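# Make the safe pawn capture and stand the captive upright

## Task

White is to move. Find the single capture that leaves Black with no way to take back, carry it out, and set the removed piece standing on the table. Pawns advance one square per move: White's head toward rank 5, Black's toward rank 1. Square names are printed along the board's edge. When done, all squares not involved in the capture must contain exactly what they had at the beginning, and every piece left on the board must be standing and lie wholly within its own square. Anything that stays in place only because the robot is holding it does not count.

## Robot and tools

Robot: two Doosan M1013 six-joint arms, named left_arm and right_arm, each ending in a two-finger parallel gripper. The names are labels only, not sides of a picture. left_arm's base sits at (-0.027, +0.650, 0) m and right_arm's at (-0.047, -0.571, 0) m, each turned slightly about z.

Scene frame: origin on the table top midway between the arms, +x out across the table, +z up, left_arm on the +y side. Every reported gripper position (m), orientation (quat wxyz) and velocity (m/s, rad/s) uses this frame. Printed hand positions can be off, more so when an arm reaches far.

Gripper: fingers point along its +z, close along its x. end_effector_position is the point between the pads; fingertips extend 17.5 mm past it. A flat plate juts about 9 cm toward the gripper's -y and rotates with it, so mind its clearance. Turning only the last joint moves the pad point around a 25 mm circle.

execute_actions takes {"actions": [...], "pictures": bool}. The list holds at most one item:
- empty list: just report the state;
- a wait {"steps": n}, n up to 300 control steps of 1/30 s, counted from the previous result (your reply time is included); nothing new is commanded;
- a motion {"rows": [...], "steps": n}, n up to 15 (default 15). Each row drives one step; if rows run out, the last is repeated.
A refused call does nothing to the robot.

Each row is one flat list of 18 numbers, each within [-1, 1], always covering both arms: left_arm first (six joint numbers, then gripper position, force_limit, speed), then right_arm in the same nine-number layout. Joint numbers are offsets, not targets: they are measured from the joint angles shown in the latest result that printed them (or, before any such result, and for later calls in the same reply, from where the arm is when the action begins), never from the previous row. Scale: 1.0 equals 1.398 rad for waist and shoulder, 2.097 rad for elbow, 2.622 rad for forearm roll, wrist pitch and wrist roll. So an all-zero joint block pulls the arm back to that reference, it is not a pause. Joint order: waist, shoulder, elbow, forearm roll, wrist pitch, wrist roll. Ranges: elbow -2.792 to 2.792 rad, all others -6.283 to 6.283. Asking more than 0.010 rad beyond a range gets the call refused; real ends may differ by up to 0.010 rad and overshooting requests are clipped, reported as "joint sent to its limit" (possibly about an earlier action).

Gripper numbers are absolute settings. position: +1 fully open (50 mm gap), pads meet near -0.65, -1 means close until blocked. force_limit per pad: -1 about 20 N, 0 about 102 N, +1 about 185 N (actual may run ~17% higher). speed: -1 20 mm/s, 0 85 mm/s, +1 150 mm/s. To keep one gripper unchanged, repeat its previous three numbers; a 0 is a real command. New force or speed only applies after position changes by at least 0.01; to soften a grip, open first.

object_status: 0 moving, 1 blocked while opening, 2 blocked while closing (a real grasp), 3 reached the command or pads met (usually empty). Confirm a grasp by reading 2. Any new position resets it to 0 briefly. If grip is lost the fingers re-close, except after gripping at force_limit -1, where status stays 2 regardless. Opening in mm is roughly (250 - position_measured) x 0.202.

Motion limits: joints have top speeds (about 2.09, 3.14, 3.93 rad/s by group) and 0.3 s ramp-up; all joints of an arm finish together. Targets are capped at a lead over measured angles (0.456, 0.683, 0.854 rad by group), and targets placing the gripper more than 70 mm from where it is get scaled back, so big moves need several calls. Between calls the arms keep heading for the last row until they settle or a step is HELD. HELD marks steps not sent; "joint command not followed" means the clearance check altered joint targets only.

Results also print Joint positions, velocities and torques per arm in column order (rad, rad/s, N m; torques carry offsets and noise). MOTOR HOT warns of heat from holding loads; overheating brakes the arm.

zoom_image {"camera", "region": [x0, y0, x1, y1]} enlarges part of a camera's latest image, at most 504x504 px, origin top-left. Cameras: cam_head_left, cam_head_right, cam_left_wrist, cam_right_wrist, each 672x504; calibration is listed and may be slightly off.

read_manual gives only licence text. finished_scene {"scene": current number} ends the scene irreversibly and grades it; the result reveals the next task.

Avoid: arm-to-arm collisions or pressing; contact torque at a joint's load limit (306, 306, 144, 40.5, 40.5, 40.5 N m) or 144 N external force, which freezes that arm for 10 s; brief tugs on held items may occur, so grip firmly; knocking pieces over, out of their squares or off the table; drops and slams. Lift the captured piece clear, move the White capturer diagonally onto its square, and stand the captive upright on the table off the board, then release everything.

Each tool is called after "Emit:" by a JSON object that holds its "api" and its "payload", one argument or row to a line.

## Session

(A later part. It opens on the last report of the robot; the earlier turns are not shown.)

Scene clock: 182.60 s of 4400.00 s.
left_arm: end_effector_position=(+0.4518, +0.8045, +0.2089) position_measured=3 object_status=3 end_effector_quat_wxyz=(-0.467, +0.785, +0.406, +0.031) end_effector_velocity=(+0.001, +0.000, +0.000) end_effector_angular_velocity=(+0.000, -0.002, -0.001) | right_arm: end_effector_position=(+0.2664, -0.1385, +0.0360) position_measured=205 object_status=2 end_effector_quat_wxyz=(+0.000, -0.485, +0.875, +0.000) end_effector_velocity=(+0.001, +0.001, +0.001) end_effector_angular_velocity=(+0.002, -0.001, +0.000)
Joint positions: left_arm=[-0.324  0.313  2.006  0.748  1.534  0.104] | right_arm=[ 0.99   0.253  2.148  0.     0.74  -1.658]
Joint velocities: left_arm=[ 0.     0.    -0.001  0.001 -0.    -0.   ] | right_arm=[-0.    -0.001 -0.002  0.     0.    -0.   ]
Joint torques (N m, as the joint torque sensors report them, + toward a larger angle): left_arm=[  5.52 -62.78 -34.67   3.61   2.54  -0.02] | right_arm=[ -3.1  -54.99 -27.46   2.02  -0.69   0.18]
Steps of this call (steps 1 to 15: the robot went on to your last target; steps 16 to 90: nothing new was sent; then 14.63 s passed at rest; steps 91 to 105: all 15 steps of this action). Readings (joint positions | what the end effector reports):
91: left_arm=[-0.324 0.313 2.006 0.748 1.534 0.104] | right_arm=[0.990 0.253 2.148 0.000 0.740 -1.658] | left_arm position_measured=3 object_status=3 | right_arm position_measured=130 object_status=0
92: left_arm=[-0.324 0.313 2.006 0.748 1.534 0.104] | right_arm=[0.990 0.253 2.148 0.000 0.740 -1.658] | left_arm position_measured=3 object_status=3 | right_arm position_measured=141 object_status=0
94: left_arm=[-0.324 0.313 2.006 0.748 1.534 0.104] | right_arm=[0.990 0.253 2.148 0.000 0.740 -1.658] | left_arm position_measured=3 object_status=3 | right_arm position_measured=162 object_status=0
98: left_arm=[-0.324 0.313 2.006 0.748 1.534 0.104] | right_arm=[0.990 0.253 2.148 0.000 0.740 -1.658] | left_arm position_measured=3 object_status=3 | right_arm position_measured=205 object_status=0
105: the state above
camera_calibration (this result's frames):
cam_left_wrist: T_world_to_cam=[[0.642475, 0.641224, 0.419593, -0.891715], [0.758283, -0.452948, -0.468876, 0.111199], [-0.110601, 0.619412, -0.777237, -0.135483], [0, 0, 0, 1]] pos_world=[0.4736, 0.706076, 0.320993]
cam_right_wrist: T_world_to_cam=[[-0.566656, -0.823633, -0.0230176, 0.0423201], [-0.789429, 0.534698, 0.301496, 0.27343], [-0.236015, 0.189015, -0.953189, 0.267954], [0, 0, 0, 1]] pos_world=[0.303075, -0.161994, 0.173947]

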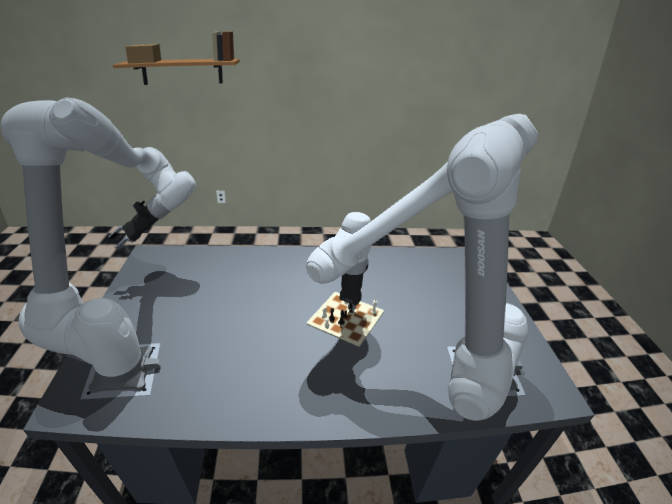

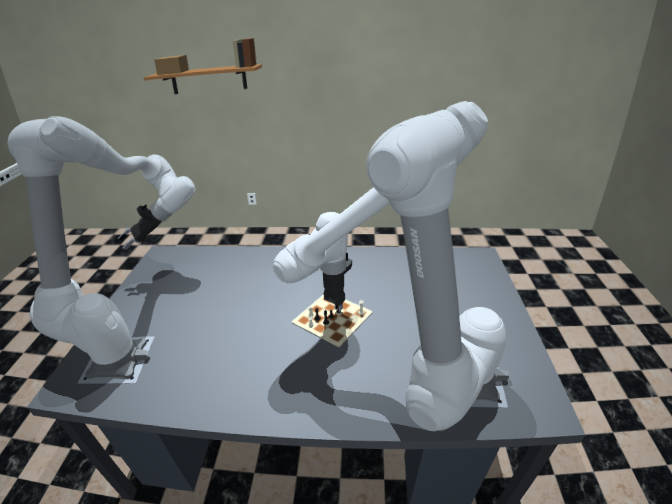

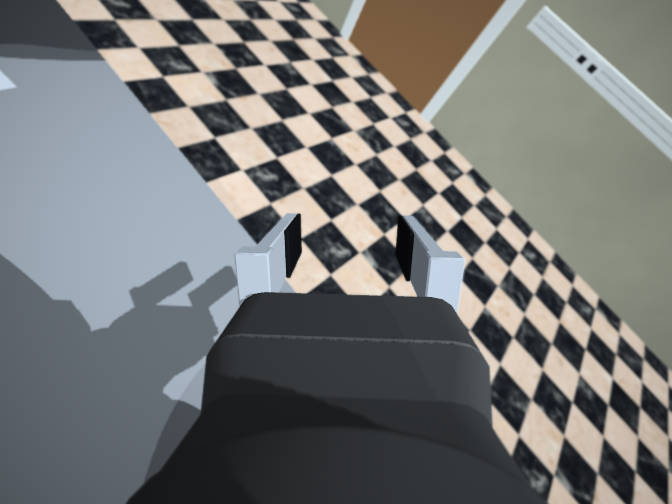

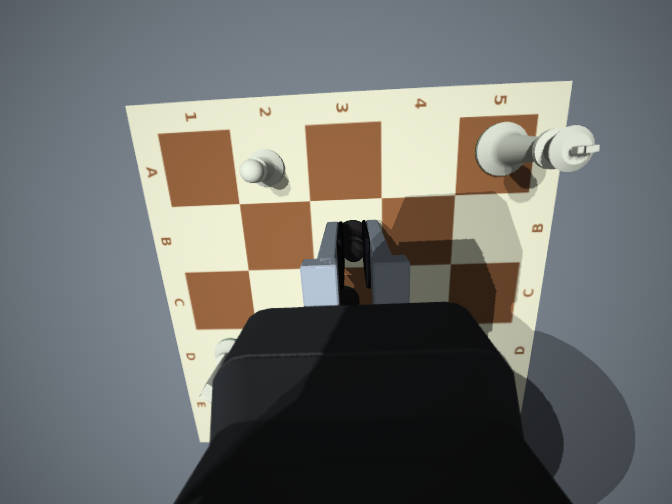

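Emit:
{"api": "execute_actions", "payload": {
  "actions": [
    {"rows": [[0,0,0,0,0,0,1,0,0, 0,-0.004,-0.0013,0,0.0032,0,-1,-0.6,-0.3],[0,0,0,0,0,0,1,0,0, 0,-0.0099,-0.0032,0,0.0079,0,-1,-0.6,-0.3],[0,0,0,0,0,0,1,0,0, 0,-0.0159,-0.0052,0,0.0126,0,-1,-0.6,-0.3],[0,0,0,0,0,0,1,0,0, -0.0041,-0.0195,-0.0068,0,0.0158,-0.0022,-1,-0.6,-0.3],[0,0,0,0,0,0,1,0,0, -0.011,-0.0189,-0.0073,0,0.0159,-0.0059,-1,-0.6,-0.3],[0,0,0,0,0,0,1,0,0, -0.022,-0.0179,-0.0082,0,0.0161,-0.0117,-1,-0.6,-0.3],[0,0,0,0,0,0,1,0,0, -0.0357,-0.0167,-0.0093,0,0.0164,-0.019,-1,-0.6,-0.3],[0,0,0,0,0,0,1,0,0, -0.0522,-0.0153,-0.0106,0,0.0166,-0.0278,-1,-0.6,-0.3],[0,0,0,0,0,0,1,0,0, -0.0687,-0.0138,-0.0119,0,0.0169,-0.0366,-1,-0.6,-0.3],[0,0,0,0,0,0,1,0,0, -0.0852,-0.0124,-0.0132,0,0.0172,-0.0454,-1,-0.6,-0.3],[0,0,0,0,0,0,1,0,0, -0.1017,-0.011,-0.0146,0,0.0175,-0.0542,-1,-0.6,-0.3],[0,0,0,0,0,0,1,0,0, -0.1154,-0.0098,-0.0156,0,0.0177,-0.0615,-1,-0.6,-0.3],[0,0,0,0,0,0,1,0,0, -0.1264,-0.0088,-0.0165,0,0.0179,-0.0674,-1,-0.6,-0.3],[0,0,0,0,0,0,1,0,0, -0.1333,-0.0082,-0.0171,0,0.018,-0.0711,-1,-0.6,-0.3],[0,0,0,0,0,0,1,0,0, -0.1374,-0.0078,-0.0174,0,0.0181,-0.0733,-1,-0.6,-0.3]], "steps": 15}
  ],
  "pictures": false
}}

Emit:
{"api": "execute_actions", "payload": {
  "actions": [
    {"steps": 7}
  ],
  "pictures": false
}}

Emit:
{"api": "execute_actions", "payload": {
  "actions": [
    {"rows": [[0,0,0,0,0,0,1,0,0, 0,0.002,0.0007,0,-0.0016,0,-1,-0.6,-0.3],[0,0,0,0,0,0,1,0,0, 0,0.0051,0.0017,0,-0.0041,0,-1,-0.6,-0.3],[0,0,0,0,0,0,1,0,0, 0,0.0092,0.003,0,-0.0073,0,-1,-0.6,-0.3],[0,0,0,0,0,0,1,0,0, 0,0.0133,0.0043,0,-0.0106,0,-1,-0.6,-0.3],[0,0,0,0,0,0,1,0,0, 0,0.0164,0.0053,0,-0.013,0,-1,-0.6,-0.3],[0,0,0,0,0,0,1,0,0, 0,0.0188,0.0061,0,-0.0149,0,-1,-0.6,-0.3],[0,0,0,0,0,0,1,0,0, 0,0.02045,0.00668,0,-0.01624,0,-1,-0.6,-0.3]], "steps": 15}
  ]
}}

Scene clock: 222.33 s of 4400.00 s.
left_arm: end_effector_position=(+0.4518, +0.8045, +0.2089) position_measured=3 object_status=3 end_effector_quat_wxyz=(-0.467, +0.785, +0.406, +0.031) end_effector_velocity=(-0.001, -0.000, +0.000) end_effector_angular_velocity=(-0.002, -0.000, +0.001) | right_arm: end_effector_position=(+0.3320, -0.1770, +0.0559) position_measured=205 object_status=2 end_effector_quat_wxyz=(+0.000, -0.485, +0.875, +0.000) end_effector_velocity=(+0.235, -0.162, +0.002) end_effector_angular_velocity=(-0.001, +0.000, -0.004)
Joint positions: left_arm=[-0.324  0.313  2.006  0.748  1.534  0.104] | right_arm=[ 0.851  0.238  2.118  0.     0.785 -1.797]
Joint velocities: left_arm=[-0.    -0.001  0.    -0.002 -0.     0.   ] | right_arm=[-0.518  0.043 -0.063 -0.     0.021 -0.514]
Joint torques (N m, as the joint torque sensors report them, + toward a larger angle): left_arm=[  3.69 -66.53 -34.93   3.53   2.7   -0.43] | right_arm=[ -2.24 -57.26 -28.62   2.59  -0.37   0.56]
Steps of this call (steps 1 to 15: the robot went on to your last target; steps 16 to 90: nothing new was sent; then 36.23 s passed at rest; steps 91 to 105: all 15 steps of this action). Readings (joint positions | what the end effector reports):
91: left_arm=[-0.324 0.313 2.006 0.748 1.534 0.104] | right_arm=[0.990 0.253 2.148 0.000 0.741 -1.658] | left_arm position_measured=3 object_status=3 | right_arm position_measured=205 object_status=2
92: left_arm=[-0.324 0.313 2.006 0.748 1.534 0.104] | right_arm=[0.990 0.251 2.147 0.000 0.743 -1.658] | left_arm position_measured=3 object_status=3 | right_arm position_measured=205 object_status=2
94: left_arm=[-0.324 0.313 2.006 0.748 1.534 0.104] | right_arm=[0.990 0.243 2.143 0.000 0.756 -1.658] | left_arm position_measured=3 object_status=3 | right_arm position_measured=205 object_status=2
98: left_arm=[-0.324 0.313 2.006 0.748 1.534 0.104] | right_arm=[0.968 0.231 2.134 0.000 0.777 -1.680] | left_arm position_measured=3 object_status=3 | right_arm position_measured=205 object_status=2
105: the state above

Scene clock: 222.57 s of 4400.00 s.
left_arm: end_effector_position=(+0.4518, +0.8045, +0.2089) position_measured=3 object_status=3 end_effector_quat_wxyz=(-0.467, +0.785, +0.406, +0.031) end_effector_velocity=(+0.000, -0.000, -0.000) end_effector_angular_velocity=(+0.000, +0.001, +0.000) | right_arm: end_effector_position=(+0.3548, -0.1936, +0.0560) position_measured=205 object_status=2 end_effector_quat_wxyz=(+0.000, -0.485, +0.875, +0.000) end_effector_velocity=(+0.009, -0.007, +0.000) end_effector_angular_velocity=(-0.000, +0.000, +0.001)
Joint positions: left_arm=[-0.324  0.313  2.006  0.748  1.534  0.104] | right_arm=[ 0.8    0.242  2.112  0.     0.788 -1.849]
Joint velocities: left_arm=[-0.     0.001 -0.    -0.     0.    -0.   ] | right_arm=[-0.021  0.002 -0.002  0.     0.001 -0.022]
Joint torques (N m, as the joint torque sensors report them, + toward a larger angle): left_arm=[  4.04 -64.16 -35.41   3.78   2.93  -0.61] | right_arm=[  0.76 -55.45 -26.98   2.67   0.11   0.  ]
Steps of this call (steps 1 to 7: the robot went on to your last target). Readings (joint positions | what the end effector reports):
1: left_arm=[-0.324 0.313 2.006 0.748 1.534 0.104] | right_arm=[0.835 0.239 2.116 0.000 0.786 -1.814] | left_arm position_measured=3 object_status=3 | right_arm position_measured=205 object_status=2
2: left_arm=[-0.324 0.313 2.006 0.748 1.534 0.104] | right_arm=[0.821 0.240 2.114 0.000 0.787 -1.827] | left_arm position_measured=3 object_status=3 | right_arm position_measured=205 object_status=2
4: left_arm=[-0.324 0.313 2.006 0.748 1.534 0.104] | right_arm=[0.805 0.242 2.113 0.000 0.787 -1.843] | left_arm position_measured=3 object_status=3 | right_arm position_measured=205 object_status=2
7: the state above

Scene clock: 223.07 s of 4400.00 s.
left_arm: end_effector_position=(+0.4518, +0.8045, +0.2089) position_measured=3 object_status=3 end_effector_quat_wxyz=(-0.467, +0.785, +0.406, +0.031) end_effector_velocity=(+0.001, -0.000, +0.000) end_effector_angular_velocity=(-0.001, -0.001, +0.001) | right_arm: end_effector_position=(+0.3548, -0.1936, +0.0353) position_measured=205 object_status=2 end_effector_quat_wxyz=(+0.000, -0.485, +0.875, +0.000) end_effector_velocity=(+0.000, +0.000, -0.002) end_effector_angular_velocity=(+0.001, -0.001, -0.001)
Joint positions: left_arm=[-0.324  0.313  2.006  0.748  1.534  0.104] | right_arm=[ 0.8    0.27   2.126  0.     0.745 -1.849]
Joint velocities: left_arm=[ 0.    -0.    -0.002 -0.001  0.     0.   ] | right_arm=[ 0.     0.003  0.001 -0.    -0.006  0.001]
Joint torques (N m, as the joint torque sensors report them, + toward a larger angle): left_arm=[  5.43 -65.44 -33.95   3.51   2.91  -0.47] | right_arm=[ -3.05 -58.55 -27.7    2.66   0.19   0.77]
Steps of this call (steps 1 to 15: all 15 steps of this action). Readings (joint positions | what the end effector reports):
1: left_arm=[-0.324 0.313 2.006 0.748 1.534 0.104] | right_arm=[0.799 0.242 2.112 0.000 0.788 -1.849] | left_arm position_measured=3 object_status=3 | right_arm position_measured=205 object_status=2
2: left_arm=[-0.324 0.313 2.006 0.748 1.534 0.104] | right_arm=[0.799 0.243 2.112 0.000 0.786 -1.849] | left_arm position_measured=3 object_status=3 | right_arm position_measured=205 object_status=2
4: left_arm=[-0.324 0.313 2.006 0.748 1.534 0.104] | right_arm=[0.799 0.248 2.115 0.000 0.778 -1.849] | left_arm position_measured=3 object_status=3 | right_arm position_measured=205 object_status=2
8: left_arm=[-0.324 0.313 2.006 0.748 1.534 0.104] | right_arm=[0.800 0.264 2.123 0.000 0.755 -1.849] | left_arm position_measured=3 object_status=3 | right_arm position_measured=205 object_status=2
15: the state above
camera_calibration (this result's frames):
cam_left_wrist: T_world_to_cam=[[0.642475, 0.641224, 0.419593, -0.891716], [0.758283, -0.452948, -0.468876, 0.111198], [-0.110601, 0.619412, -0.777237, -0.135483], [0, 0, 0, 1]] pos_world=[0.4736, 0.706076, 0.320993]
cam_right_wrist: T_world_to_cam=[[-0.566441, -0.823781, -0.0229988, 0.0468733], [-0.789596, 0.534521, 0.301374, 0.372932], [-0.235973, 0.18887, -0.953229, 0.298451], [0, 0, 0, 1]] pos_world=[0.391443, -0.217095, 0.173177]

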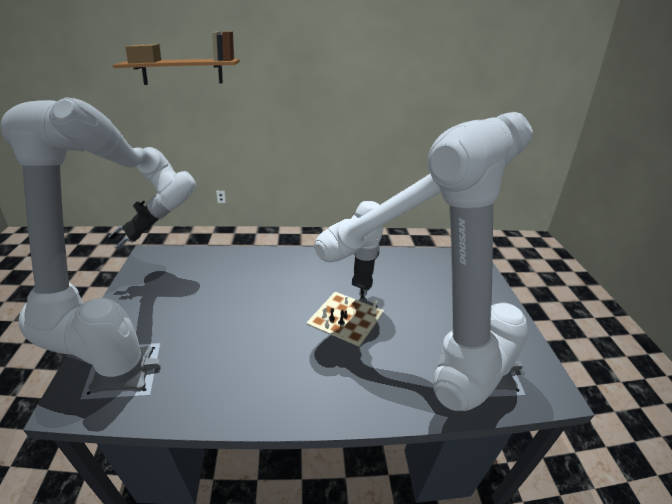

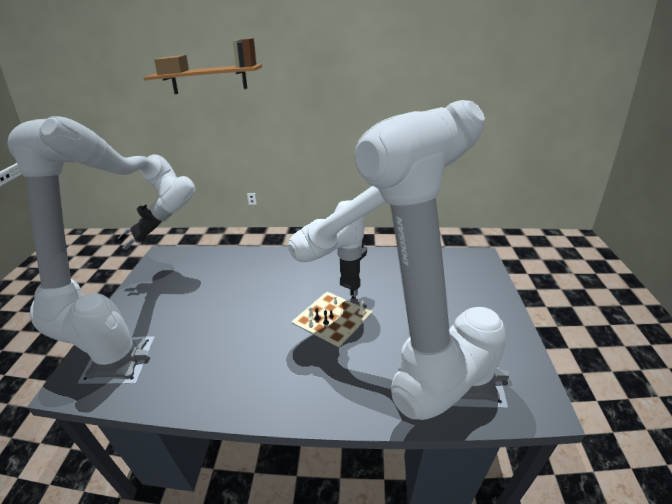

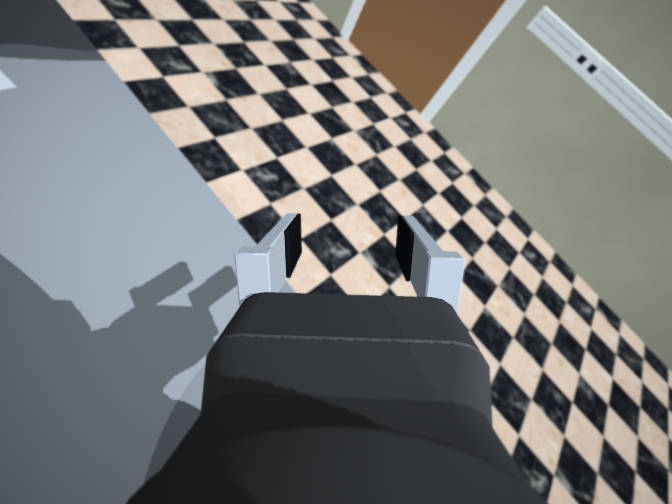

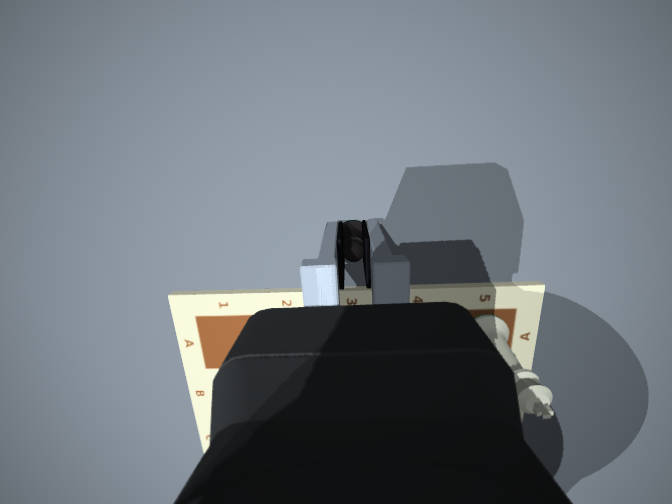

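Emit:
{"api": "zoom_image", "payload": {
  "camera": "cam_right_wrist",
  "region": [160, 270, 260, 330]
}}

Emit:
{"api": "zoom_image", "payload": {
  "camera": "cam_head_left",
  "region": [340, 275, 390, 315]
}}

Region (160, 270, 260, 330) of cam_right_wrist's 672x504 image, scaled by 5.040, with more detail than that image has; it fills the top 302 rows of this view, and the rest is white.

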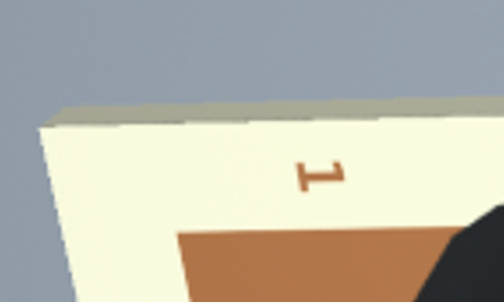

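Region (340, 275, 390, 315) of cam_head_left's 672x504 image, scaled by 10.080, with more detail than that image has; it fills the top 403 rows of this view, and the rest is white.

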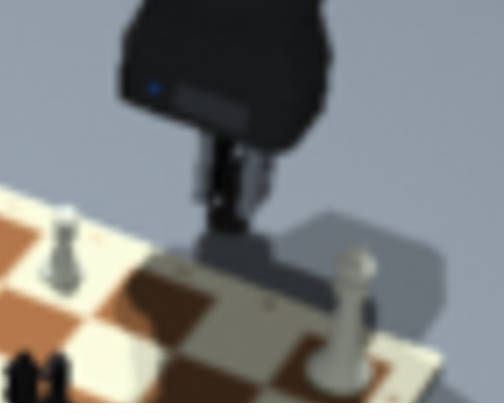

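Emit:
{"api": "execute_actions", "payload": {
  "actions": [
    {"rows": [[0,0,0,0,0,0,1,0,0, 0,0.001,0.0003,0,-0.0008,0,-1,-0.6,-0.3],[0,0,0,0,0,0,1,0,0, 0,0.002,0.0006,0,-0.0016,0,-1,-0.6,-0.3],[0,0,0,0,0,0,1,0,0, 0,0.003,0.001,0,-0.0024,0,-1,-0.6,-0.3],[0,0,0,0,0,0,1,0,0, 0,0.004,0.0013,0,-0.0032,0,-1,-0.6,-0.3],[0,0,0,0,0,0,1,0,0, 0,0.00478,0.00156,0,-0.00379,0,-1,-0.6,-0.3]], "steps": 14}
  ],
  "pictures": false
}}

Scene clock: 241.30 s of 4400.00 s.
left_arm: end_effector_position=(+0.4518, +0.8045, +0.2089) position_measured=3 object_status=3 end_effector_quat_wxyz=(-0.467, +0.785, +0.406, +0.031) end_effector_velocity=(-0.000, -0.000, -0.001) end_effector_angular_velocity=(+0.000, +0.002, +0.001) | right_arm: end_effector_position=(+0.3546, -0.1937, +0.0304) position_measured=205 object_status=2 end_effector_quat_wxyz=(-0.000, -0.485, +0.875, +0.000) end_effector_velocity=(+0.001, +0.001, +0.000) end_effector_angular_velocity=(+0.002, -0.002, -0.000)
Joint positions: left_arm=[-0.324  0.313  2.006  0.748  1.534  0.104] | right_arm=[ 0.8    0.277  2.129  0.     0.736 -1.849]
Joint velocities: left_arm=[-0.     0.001  0.001 -0.     0.    -0.   ] | right_arm=[ 0.     0.    -0.001  0.    -0.001  0.   ]
Joint torques (N m, as the joint torque sensors report them, + toward a larger angle): left_arm=[  4.19 -66.34 -35.6    3.5    2.66  -0.2 ] | right_arm=[ -7.68 -61.24 -30.31  -0.11  -1.12   0.56]
Steps of this call (steps 1 to 15: the robot went on to your last target; steps 16 to 90: nothing new was sent; then 14.77 s passed at rest; steps 91 to 104: all 14 steps of this action). Readings (joint positions | what the end effector reports):
91: left_arm=[-0.324 0.313 2.006 0.748 1.534 0.104] | right_arm=[0.800 0.271 2.126 0.000 0.745 -1.849] | left_arm position_measured=3 object_status=3 | right_arm position_measured=205 object_status=2
92: left_arm=[-0.324 0.313 2.006 0.748 1.534 0.104] | right_arm=[0.800 0.271 2.126 0.000 0.744 -1.849] | left_arm position_measured=3 object_status=3 | right_arm position_measured=205 object_status=2
94: left_arm=[-0.324 0.313 2.006 0.748 1.534 0.104] | right_arm=[0.800 0.273 2.127 0.000 0.742 -1.849] | left_arm position_measured=3 object_status=3 | right_arm position_measured=205 object_status=2
98: left_arm=[-0.324 0.313 2.006 0.748 1.534 0.104] | right_arm=[0.800 0.276 2.129 0.000 0.737 -1.849] | left_arm position_measured=3 object_status=3 | right_arm position_measured=205 object_status=2
104: the state above

Emit:
{"api": "execute_actions", "payload": {
  "actions": []
}}

Emit:
{"api": "zoom_image", "payload": {
  "camera": "cam_right_wrist",
  "region": [300, 200, 410, 300]
}}

Emit:
{"api": "zoom_image", "payload": {
  "camera": "cam_head_left",
  "region": [340, 275, 390, 315]
}}

Scene clock: 255.03 s of 4400.00 s.
left_arm: end_effector_position=(+0.4518, +0.8045, +0.2089) position_measured=3 object_status=3 end_effector_quat_wxyz=(-0.467, +0.785, +0.406, +0.031) end_effector_velocity=(+0.000, -0.000, -0.000) end_effector_angular_velocity=(+0.000, +0.000, +0.000) | right_arm: end_effector_position=(+0.3547, -0.1937, +0.0304) position_measured=205 object_status=2 end_effector_quat_wxyz=(+0.000, -0.485, +0.875, +0.000) end_effector_velocity=(+0.000, +0.000, -0.000) end_effector_angular_velocity=(-0.000, -0.000, -0.000)
Joint positions: left_arm=[-0.324  0.313  2.006  0.748  1.534  0.104] | right_arm=[ 0.8    0.277  2.129  0.     0.735 -1.849]
Joint velocities: left_arm=[-0.     0.001 -0.001 -0.     0.    -0.   ] | right_arm=[ 0.     0.001 -0.001 -0.    -0.     0.   ]
Joint torques (N m, as the joint torque sensors report them, + toward a larger angle): left_arm=[  5.63 -62.82 -34.64   3.35   2.43  -0.4 ] | right_arm=[  0.28 -59.09 -27.87   2.78  -0.57   0.12]
Steps of this call (steps 1 to 15: the robot went on to your last target; steps 16 to 140: nothing new was sent; then 9.07 s passed at rest). Readings (joint positions | what the end effector reports):
1: left_arm=[-0.324 0.313 2.006 0.748 1.534 0.104] | right_arm=[0.800 0.277 2.129 0.000 0.736 -1.849] | left_arm position_measured=3 object_status=3 | right_arm position_measured=205 object_status=2
2: left_arm=[-0.324 0.313 2.006 0.748 1.534 0.104] | right_arm=[0.800 0.277 2.129 0.000 0.735 -1.849] | left_arm position_measured=3 object_status=3 | right_arm position_measured=205 object_status=2
4: left_arm=[-0.324 0.313 2.006 0.748 1.534 0.104] | right_arm=[0.800 0.277 2.129 0.000 0.735 -1.849] | left_arm position_measured=3 object_status=3 | right_arm position_measured=205 object_status=2
8: left_arm=[-0.324 0.313 2.006 0.748 1.534 0.104] | right_arm=[0.800 0.277 2.129 0.000 0.735 -1.849] | left_arm position_measured=3 object_status=3 | right_arm position_measured=205 object_status=2
140: the state above
All arms were judged still, so your last target was given up. Only a new action makes them travel on or press farther. Fingers that are still opening or closing keep moving.
camera_calibration (this result's frames):
cam_left_wrist: T_world_to_cam=[[0.642475, 0.641224, 0.419593, -0.891716], [0.758283, -0.452948, -0.468876, 0.111199], [-0.110601, 0.619411, -0.777237, -0.135483], [0, 0, 0, 1]] pos_world=[0.4736, 0.706076, 0.320993]
cam_right_wrist: T_world_to_cam=[[-0.566454, -0.823772, -0.0230118, 0.0466687], [-0.789591, 0.534531, 0.30137, 0.374385], [-0.235959, 0.188882, -0.95323, 0.293812], [0, 0, 0, 1]] pos_world=[0.391374, -0.217172, 0.168316]

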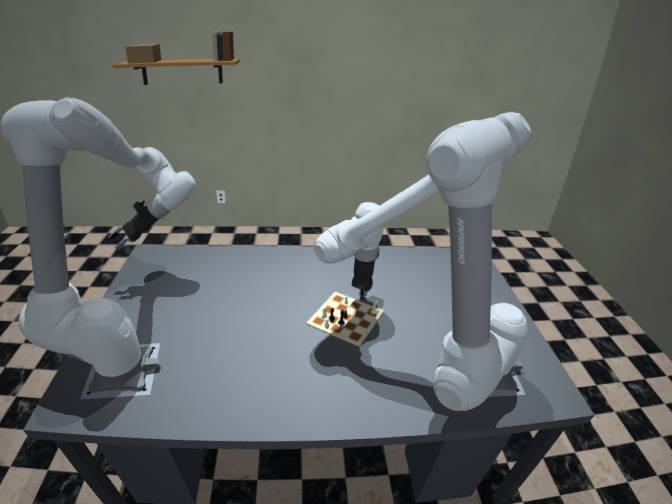

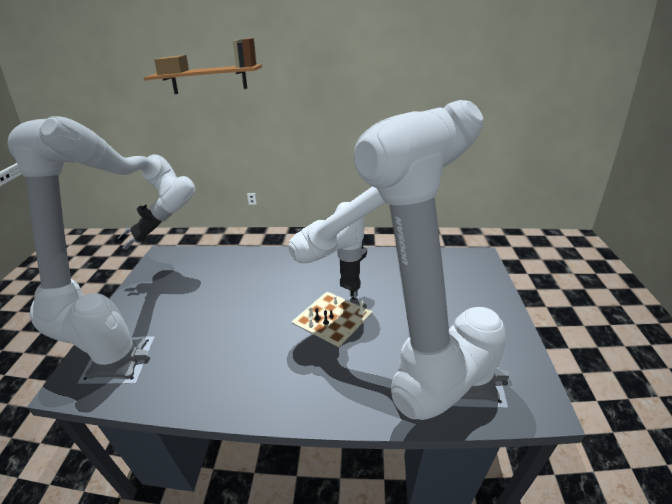

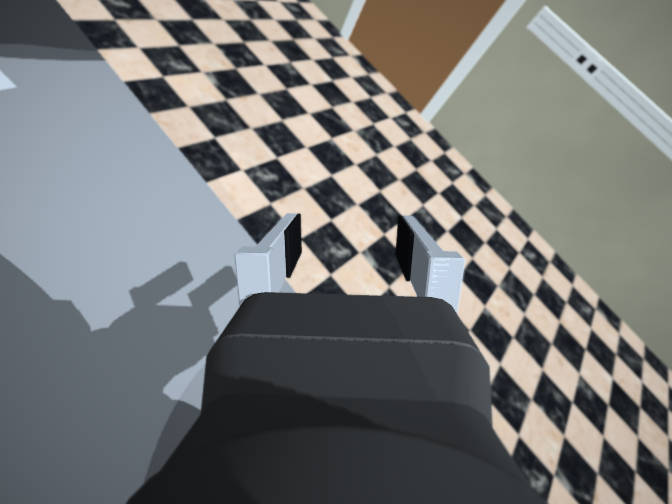

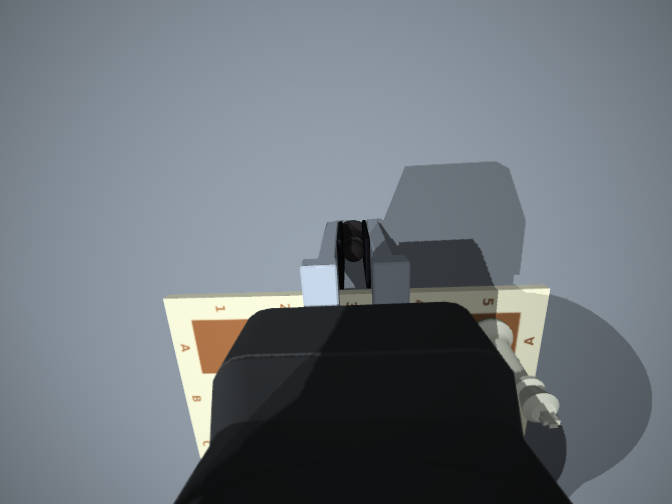

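Region (300, 200, 410, 300) of cam_right_wrist's 672x504 image, scaled by 4.582, with more detail than that image has; it fills the top 458 rows of this view, and the rest is white.

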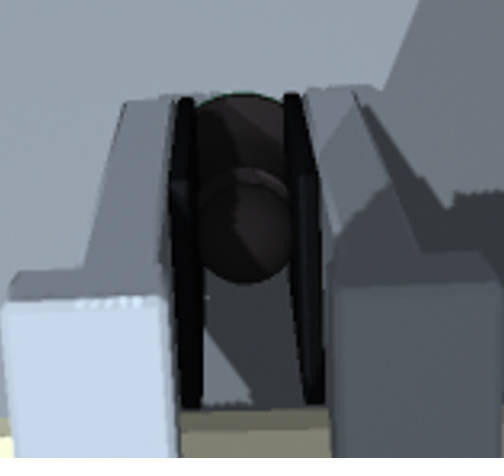

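Region (340, 275, 390, 315) of cam_head_left's 672x504 image, scaled by 10.080, with more detail than that image has; it fills the top 403 rows of this view, and the rest is white.

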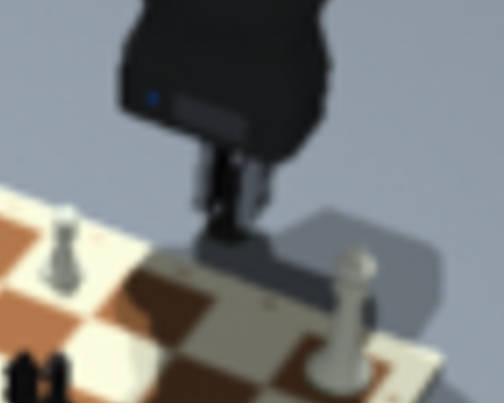

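Emit:
{"api": "execute_actions", "payload": {
  "actions": [
    {"rows": [[0,0,0,0,0,0,1,0,0, 0,0.0003,0.0001,0,-0.0002,0,-1,-0.6,-0.3],[0,0,0,0,0,0,1,0,0, 0,0.0006,0.0002,0,-0.00046,0,-1,-0.6,-0.3]], "steps": 8}
  ],
  "pictures": false
}}

Emit:
{"api": "execute_actions", "payload": {
  "actions": [
    {"rows": [[0,0,0,0,0,0,1,0,0, 0,0,0,0,0,0,0.2,-0.6,-0.3]], "steps": 12}
  ]
}}

Scene clock: 287.20 s of 4400.00 s.
left_arm: end_effector_position=(+0.4518, +0.8045, +0.2089) position_measured=3 object_status=3 end_effector_quat_wxyz=(-0.467, +0.785, +0.406, +0.031) end_effector_velocity=(+0.000, +0.000, +0.000) end_effector_angular_velocity=(+0.001, -0.001, -0.001) | right_arm: end_effector_position=(+0.3547, -0.1937, +0.0299) position_measured=205 object_status=2 end_effector_quat_wxyz=(+0.000, -0.485, +0.875, +0.000) end_effector_velocity=(-0.000, -0.000, -0.000) end_effector_angular_velocity=(-0.000, +0.000, +0.001)
Joint positions: left_arm=[-0.324  0.313  2.006  0.748  1.534  0.104] | right_arm=[ 0.8    0.278  2.129  0.     0.734 -1.849]
Joint velocities: left_arm=[-0.    -0.    -0.     0.001 -0.    -0.   ] | right_arm=[ 0.    -0.     0.001 -0.    -0.001 -0.001]
Joint torques (N m, as the joint torque sensors report them, + toward a larger angle): left_arm=[  4.83 -64.64 -35.63   3.6    2.57  -0.24] | right_arm=[ -1.51 -53.03 -26.04   2.35  -0.22  -0.04]
Steps of this call (steps 1 to 90: nothing new was sent; then 28.90 s passed at rest; steps 91 to 98: all 8 steps of this action). Readings (joint positions | what the end effector reports):
91: left_arm=[-0.324 0.313 2.006 0.748 1.534 0.104] | right_arm=[0.800 0.277 2.129 0.000 0.735 -1.849] | left_arm position_measured=3 object_status=3 | right_arm position_measured=205 object_status=2
92: left_arm=[-0.324 0.313 2.006 0.748 1.534 0.104] | right_arm=[0.800 0.277 2.129 0.000 0.735 -1.849] | left_arm position_measured=3 object_status=3 | right_arm position_measured=205 object_status=2
94: left_arm=[-0.324 0.313 2.006 0.748 1.534 0.104] | right_arm=[0.800 0.277 2.129 0.000 0.735 -1.849] | left_arm position_measured=3 object_status=3 | right_arm position_measured=205 object_status=2
98: the state above

Scene clock: 287.60 s of 4400.00 s.
left_arm: end_effector_position=(+0.4518, +0.8045, +0.2089) position_measured=3 object_status=3 end_effector_quat_wxyz=(-0.467, +0.785, +0.406, +0.031) end_effector_velocity=(+0.000, +0.000, +0.000) end_effector_angular_velocity=(+0.000, -0.000, -0.001) | right_arm: end_effector_position=(+0.3547, -0.1937, +0.0298) position_measured=123 object_status=0 end_effector_quat_wxyz=(+0.000, -0.485, +0.875, +0.000) end_effector_velocity=(-0.000, -0.000, +0.000) end_effector_angular_velocity=(-0.000, +0.000, +0.001)
Joint positions: left_arm=[-0.324  0.313  2.006  0.748  1.534  0.104] | right_arm=[ 0.8    0.278  2.129  0.     0.734 -1.849]
Joint velocities: left_arm=[-0.     0.    -0.001  0.001  0.     0.   ] | right_arm=[-0.    -0.     0.    -0.    -0.    -0.001]
Joint torques (N m, as the joint torque sensors report them, + toward a larger angle): left_arm=[  4.21 -66.22 -34.67   3.14   2.88  -0.31] | right_arm=[ -1.6  -57.74 -25.74   2.17  -0.41   0.45]
Steps of this call (steps 1 to 12: all 12 steps of this action). Readings (joint positions | what the end effector reports):
1: left_arm=[-0.324 0.313 2.006 0.748 1.534 0.104] | right_arm=[0.800 0.278 2.129 0.000 0.734 -1.849] | left_arm position_measured=3 object_status=3 | right_arm position_measured=198 object_status=0
2: left_arm=[-0.324 0.313 2.006 0.748 1.534 0.104] | right_arm=[0.800 0.278 2.129 0.000 0.734 -1.849] | left_arm position_measured=3 object_status=3 | right_arm position_measured=188 object_status=0
4: left_arm=[-0.324 0.313 2.006 0.748 1.534 0.104] | right_arm=[0.800 0.278 2.129 0.000 0.734 -1.849] | left_arm position_measured=3 object_status=3 | right_arm position_measured=166 object_status=0
8: left_arm=[-0.324 0.313 2.006 0.748 1.534 0.104] | right_arm=[0.800 0.278 2.129 0.000 0.734 -1.849] | left_arm position_measured=3 object_status=3 | right_arm position_measured=125 object_status=0
12: the state above
camera_calibration (this result's frames):
cam_right_wrist: T_world_to_cam=[[-0.56644, -0.823783, -0.0229787, 0.0466111], [-0.789592, 0.534524, 0.301378, 0.37454], [-0.235987, 0.188856, -0.953228, 0.29326], [0, 0, 0, 1]] pos_world=[0.391342, -0.217187, 0.167737]

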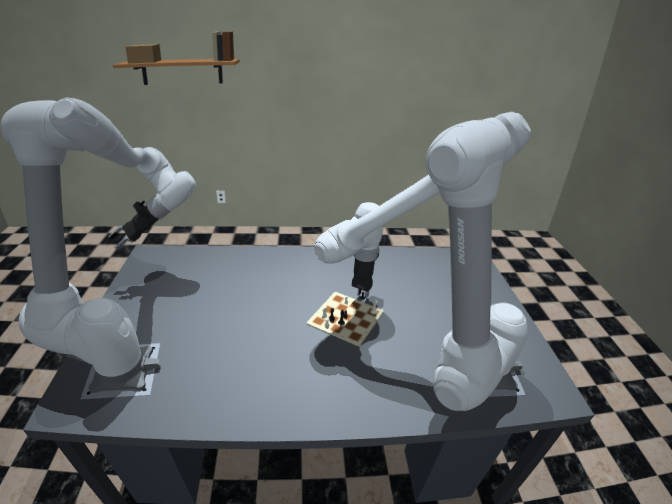

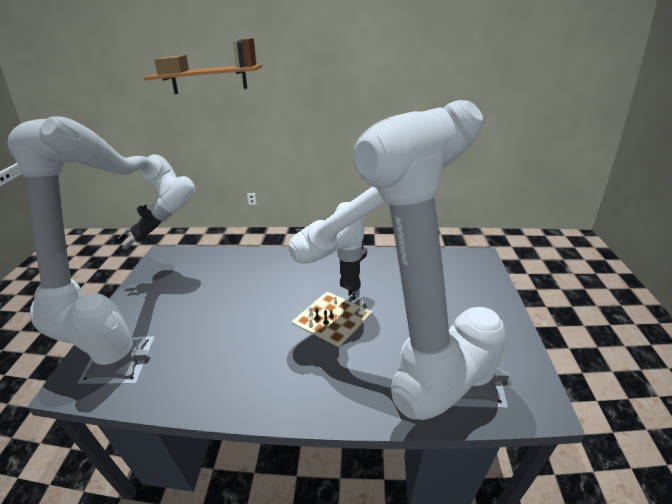

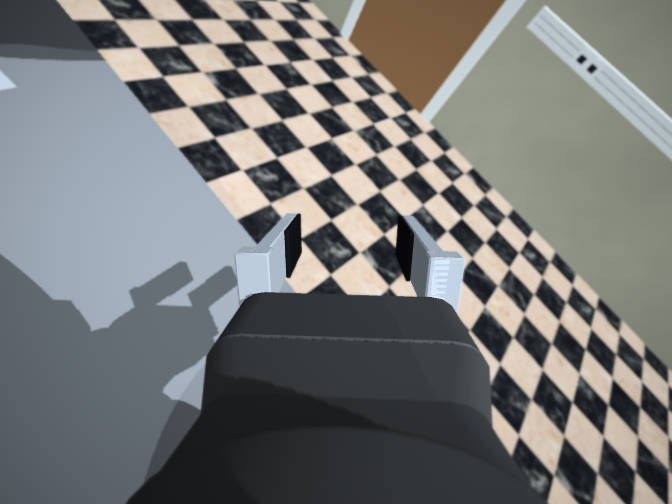

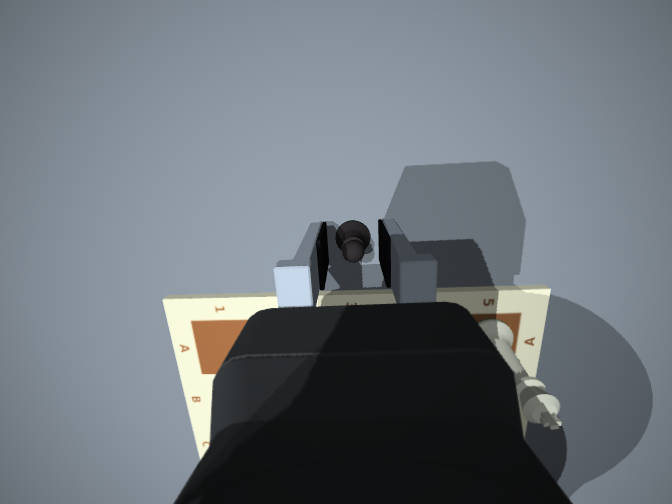

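Emit:
{"api": "execute_actions", "payload": {
  "actions": [
    {"rows": [[0,0,0,0,0,0,1,0,0, 0,-0.0044,-0.0015,0,0.0035,0,0.2,-0.6,-0.3],[0,0,0,0,0,0,1,0,0, 0,-0.011,-0.0037,0,0.0089,0,0.2,-0.6,-0.3],[0,0,0,0,0,0,1,0,0, 0,-0.0191,-0.0065,0,0.0154,0,0.2,-0.6,-0.3],[0,0,0,0,0,0,1,0,0, 0,-0.0272,-0.0092,0,0.0219,0,0.2,-0.6,-0.3],[0,0,0,0,0,0,1,0,0, 0,-0.0331,-0.0112,0,0.0266,0,0.2,-0.6,-0.3],[0,0,0,0,0,0,1,0,0, 0.0028,-0.0358,-0.0133,0,0.0298,0.0015,0.2,-0.6,-0.3],[0,0,0,0,0,0,1,0,0, 0.0094,-0.0337,-0.0154,0,0.0303,0.005,0.2,-0.6,-0.3],[0,0,0,0,0,0,1,0,0, 0.0188,-0.0307,-0.0184,0,0.0311,0.01,0.2,-0.6,-0.3],[0,0,0,0,0,0,1,0,0, 0.031,-0.0268,-0.0223,0,0.0321,0.0165,0.2,-0.6,-0.3],[0,0,0,0,0,0,1,0,0, 0.0441,-0.0226,-0.0265,0,0.0332,0.0235,0.2,-0.6,-0.3],[0,0,0,0,0,0,1,0,0, 0.0573,-0.0184,-0.0306,0,0.0343,0.0305,0.2,-0.6,-0.3],[0,0,0,0,0,0,1,0,0, 0.0704,-0.0142,-0.0348,0,0.0354,0.0376,0.2,-0.6,-0.3],[0,0,0,0,0,0,1,0,0, 0.0817,-0.0106,-0.0384,0,0.0363,0.0436,0.2,-0.6,-0.3],[0,0,0,0,0,0,1,0,0, 0.0892,-0.0082,-0.0408,0,0.037,0.0476,0.2,-0.6,-0.3],[0,0,0,0,0,0,1,0,0, 0.09392,-0.00666,-0.04226,0,0.03735,0.05008,0.2,-0.6,-0.3]], "steps": 15}
  ],
  "pictures": false
}}

Emit:
{"api": "execute_actions", "payload": {
  "actions": [
    {"steps": 9}
  ],
  "pictures": false
}}

Emit:
{"api": "execute_actions", "payload": {
  "actions": [
    {"rows": [[0,0,0,0,0,0,1,0,0, 0,0.0031,0.0011,0,-0.0025,0,0.2,-0.6,-0.3],[0,0,0,0,0,0,1,0,0, 0,0.0077,0.0027,0,-0.0063,0,0.2,-0.6,-0.3],[0,0,0,0,0,0,1,0,0, 0,0.0139,0.0049,0,-0.0113,0,0.2,-0.6,-0.3],[0,0,0,0,0,0,1,0,0, 0,0.02,0.007,0,-0.0163,0,0.2,-0.6,-0.3],[0,0,0,0,0,0,1,0,0, 0,0.0247,0.0086,0,-0.02,0,0.2,-0.6,-0.3],[0,0,0,0,0,0,1,0,0, 0,0.0284,0.0099,0,-0.0231,0,0.2,-0.6,-0.3],[0,0,0,0,0,0,1,0,0, 0,0.03086,0.01079,0,-0.02508,0,0.2,-0.6,-0.3]], "steps": 15}
  ]
}}

Emit:
{"api": "zoom_image", "payload": {
  "camera": "cam_right_wrist",
  "region": [270, 150, 430, 310]
}}

Scene clock: 316.90 s of 4400.00 s.
left_arm: end_effector_position=(+0.4518, +0.8045, +0.2089) position_measured=3 object_status=3 end_effector_quat_wxyz=(-0.467, +0.785, +0.406, +0.031) end_effector_velocity=(+0.001, -0.000, +0.000) end_effector_angular_velocity=(-0.000, -0.001, -0.000) | right_arm: end_effector_position=(+0.3346, -0.1463, +0.0689) position_measured=123 object_status=3 end_effector_quat_wxyz=(+0.000, -0.485, +0.875, +0.000) end_effector_velocity=(-0.114, +0.234, +0.013) end_effector_angular_velocity=(+0.002, -0.001, +0.002)
Joint positions: left_arm=[-0.324  0.313  2.006  0.748  1.534  0.104] | right_arm=[ 0.886  0.255  2.063  0.     0.824 -1.763]
Joint velocities: left_arm=[-0.    -0.    -0.001  0.    -0.     0.   ] | right_arm=[ 0.43   0.128 -0.21   0.     0.079  0.427]
Joint torques (N m, as the joint torque sensors report them, + toward a larger angle): left_arm=[  6.12 -66.68 -34.47   3.1    2.78  -0.51] | right_arm=[ -3.65 -58.02 -30.03   2.57  -0.34   0.32]
Steps of this call (steps 1 to 15: the robot went on to your last target; steps 16 to 90: nothing new was sent; then 25.80 s passed at rest; steps 91 to 105: all 15 steps of this action). Readings (joint positions | what the end effector reports):
91: left_arm=[-0.324 0.313 2.006 0.748 1.534 0.104] | right_arm=[0.800 0.277 2.129 0.000 0.735 -1.849] | left_arm position_measured=3 object_status=3 | right_arm position_measured=123 object_status=3
92: left_arm=[-0.324 0.313 2.006 0.748 1.534 0.104] | right_arm=[0.800 0.275 2.128 0.000 0.738 -1.849] | left_arm position_measured=3 object_status=3 | right_arm position_measured=123 object_status=3
94: left_arm=[-0.324 0.313 2.006 0.748 1.534 0.104] | right_arm=[0.800 0.266 2.123 0.000 0.753 -1.849] | left_arm position_measured=3 object_status=3 | right_arm position_measured=123 object_status=3
98: left_arm=[-0.324 0.313 2.006 0.748 1.534 0.104] | right_arm=[0.805 0.238 2.106 0.000 0.797 -1.845] | left_arm position_measured=3 object_status=3 | right_arm position_measured=123 object_status=3
105: the state above

Scene clock: 317.20 s of 4400.00 s.
left_arm: end_effector_position=(+0.4518, +0.8045, +0.2089) position_measured=3 object_status=3 end_effector_quat_wxyz=(-0.467, +0.785, +0.406, +0.031) end_effector_velocity=(-0.000, -0.000, -0.001) end_effector_angular_velocity=(-0.001, +0.002, +0.000) | right_arm: end_effector_position=(+0.3220, -0.1223, +0.0700) position_measured=123 object_status=3 end_effector_quat_wxyz=(+0.000, -0.485, +0.875, +0.000) end_effector_velocity=(-0.002, +0.005, -0.000) end_effector_angular_velocity=(-0.001, +0.000, +0.002)
Joint positions: left_arm=[-0.324  0.313  2.006  0.748  1.534  0.104] | right_arm=[ 0.931  0.268  2.041  0.     0.832 -1.718]
Joint velocities: left_arm=[-0.     0.002 -0.    -0.001  0.     0.   ] | right_arm=[ 0.009  0.004 -0.004 -0.     0.001  0.007]
Joint torques (N m, as the joint torque sensors report them, + toward a larger angle): left_arm=[  3.37 -65.83 -34.83   3.78   2.81  -0.16] | right_arm=[ -4.13 -60.2  -32.26   2.79   0.03  -0.12]
Steps of this call (steps 1 to 9: the robot went on to your last target). Readings (joint positions | what the end effector reports):
1: left_arm=[-0.324 0.313 2.006 0.748 1.534 0.104] | right_arm=[0.900 0.259 2.056 0.000 0.827 -1.749] | left_arm position_measured=3 object_status=3 | right_arm position_measured=123 object_status=3
2: left_arm=[-0.324 0.313 2.006 0.748 1.534 0.104] | right_arm=[0.911 0.262 2.050 0.000 0.829 -1.737] | left_arm position_measured=3 object_status=3 | right_arm position_measured=123 object_status=3
4: left_arm=[-0.324 0.313 2.006 0.748 1.534 0.104] | right_arm=[0.925 0.266 2.044 0.000 0.831 -1.724] | left_arm position_measured=3 object_status=3 | right_arm position_measured=123 object_status=3
8: left_arm=[-0.324 0.313 2.006 0.748 1.534 0.104] | right_arm=[0.930 0.268 2.041 0.000 0.832 -1.718] | left_arm position_measured=3 object_status=3 | right_arm position_measured=123 object_status=3
9: the state above

Scene clock: 317.70 s of 4400.00 s.
left_arm: end_effector_position=(+0.4518, +0.8045, +0.2089) position_measured=3 object_status=3 end_effector_quat_wxyz=(-0.467, +0.785, +0.406, +0.031) end_effector_velocity=(+0.000, -0.000, +0.001) end_effector_angular_velocity=(-0.001, -0.003, +0.001) | right_arm: end_effector_position=(+0.3220, -0.1222, +0.0364) position_measured=123 object_status=3 end_effector_quat_wxyz=(+0.000, -0.485, +0.875, +0.000) end_effector_velocity=(-0.000, -0.001, -0.006) end_effector_angular_velocity=(-0.002, +0.001, -0.001)
Joint positions: left_arm=[-0.324  0.313  2.006  0.748  1.534  0.104] | right_arm=[ 0.931  0.311  2.064  0.     0.767 -1.718]
Joint velocities: left_arm=[ 0.    -0.001 -0.002 -0.001  0.    -0.   ] | right_arm=[-0.001  0.007  0.004 -0.    -0.009  0.   ]
Joint torques (N m, as the joint torque sensors report them, + toward a larger angle): left_arm=[  5.23 -65.27 -35.72   3.36   2.61  -0.19] | right_arm=[ -1.12 -62.26 -28.36   2.76  -0.05   0.41]
Steps of this call (steps 1 to 15: all 15 steps of this action). Readings (joint positions | what the end effector reports):
1: left_arm=[-0.324 0.313 2.006 0.748 1.534 0.104] | right_arm=[0.931 0.269 2.041 0.000 0.832 -1.718] | left_arm position_measured=3 object_status=3 | right_arm position_measured=123 object_status=3
2: left_arm=[-0.324 0.313 2.006 0.748 1.534 0.104] | right_arm=[0.931 0.270 2.041 0.000 0.830 -1.718] | left_arm position_measured=3 object_status=3 | right_arm position_measured=123 object_status=3
4: left_arm=[-0.324 0.313 2.006 0.748 1.534 0.104] | right_arm=[0.931 0.277 2.045 0.000 0.819 -1.718] | left_arm position_measured=3 object_status=3 | right_arm position_measured=123 object_status=3
8: left_arm=[-0.324 0.313 2.006 0.748 1.534 0.104] | right_arm=[0.931 0.301 2.058 0.000 0.783 -1.718] | left_arm position_measured=3 object_status=3 | right_arm position_measured=123 object_status=3
15: the state above
camera_calibration (this result's frames):
cam_right_wrist: T_world_to_cam=[[-0.566569, -0.823692, -0.0230152, 0.0871698], [-0.789511, 0.534637, 0.301388, 0.308509], [-0.235947, 0.188928, -0.953224, 0.278278], [0, 0, 0, 1]] pos_world=[0.358618, -0.145714, 0.174287]

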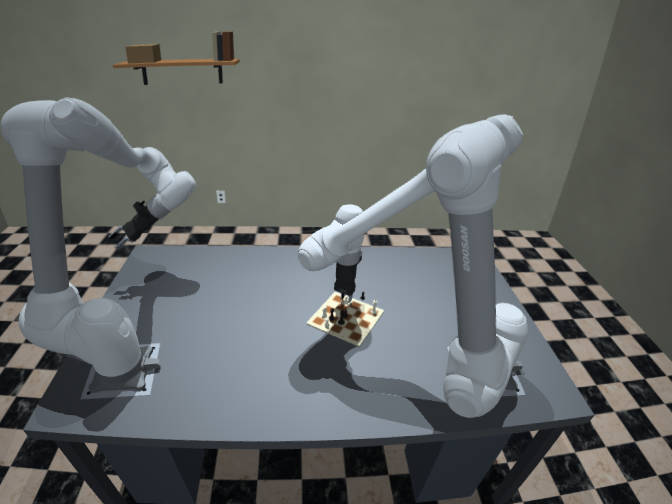

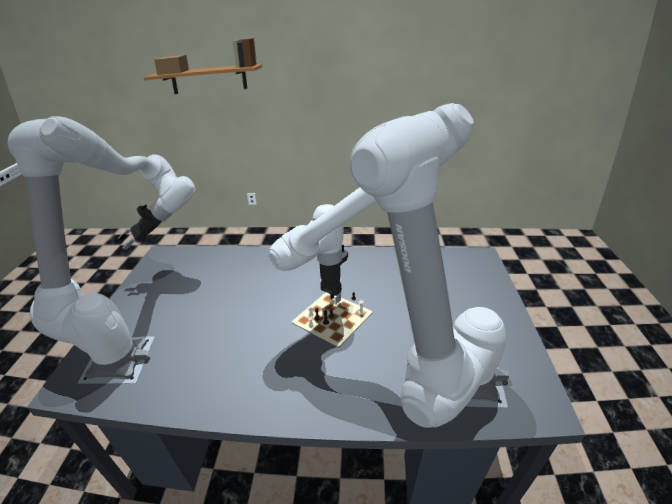

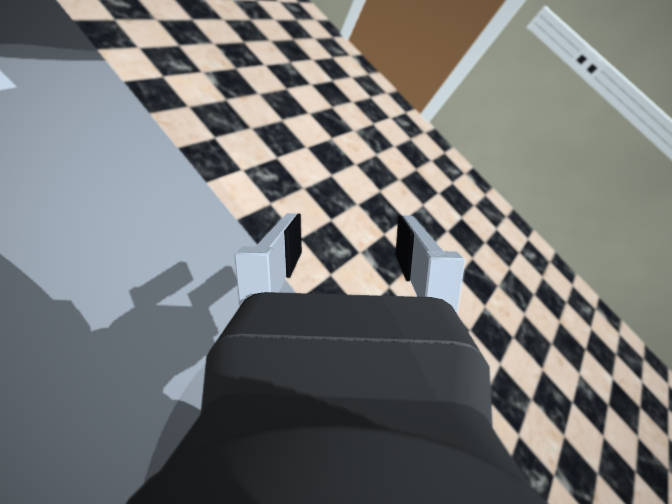

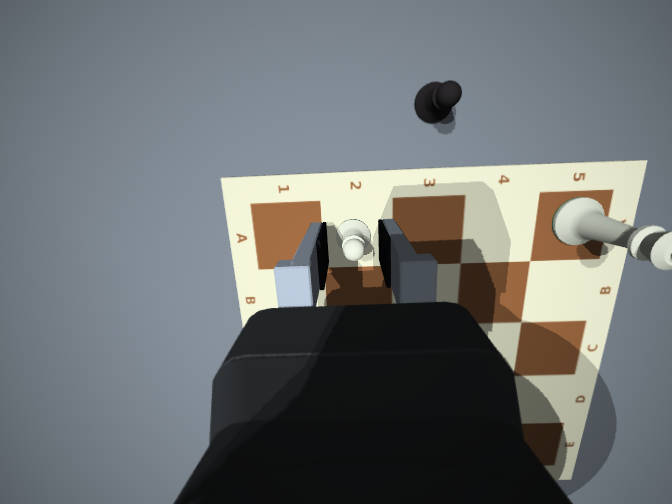

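Region (270, 150, 430, 310) of cam_right_wrist's 672x504 image, scaled by 3.150, with more detail than that image has.

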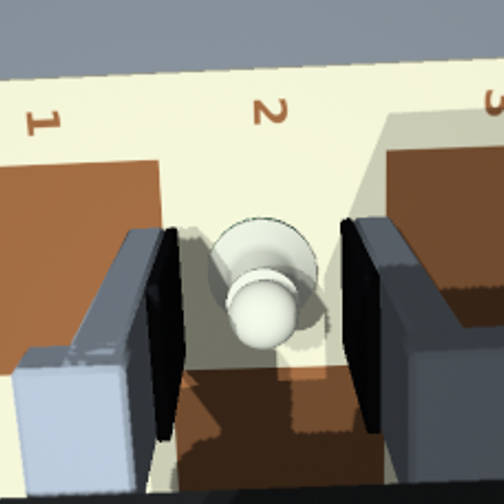

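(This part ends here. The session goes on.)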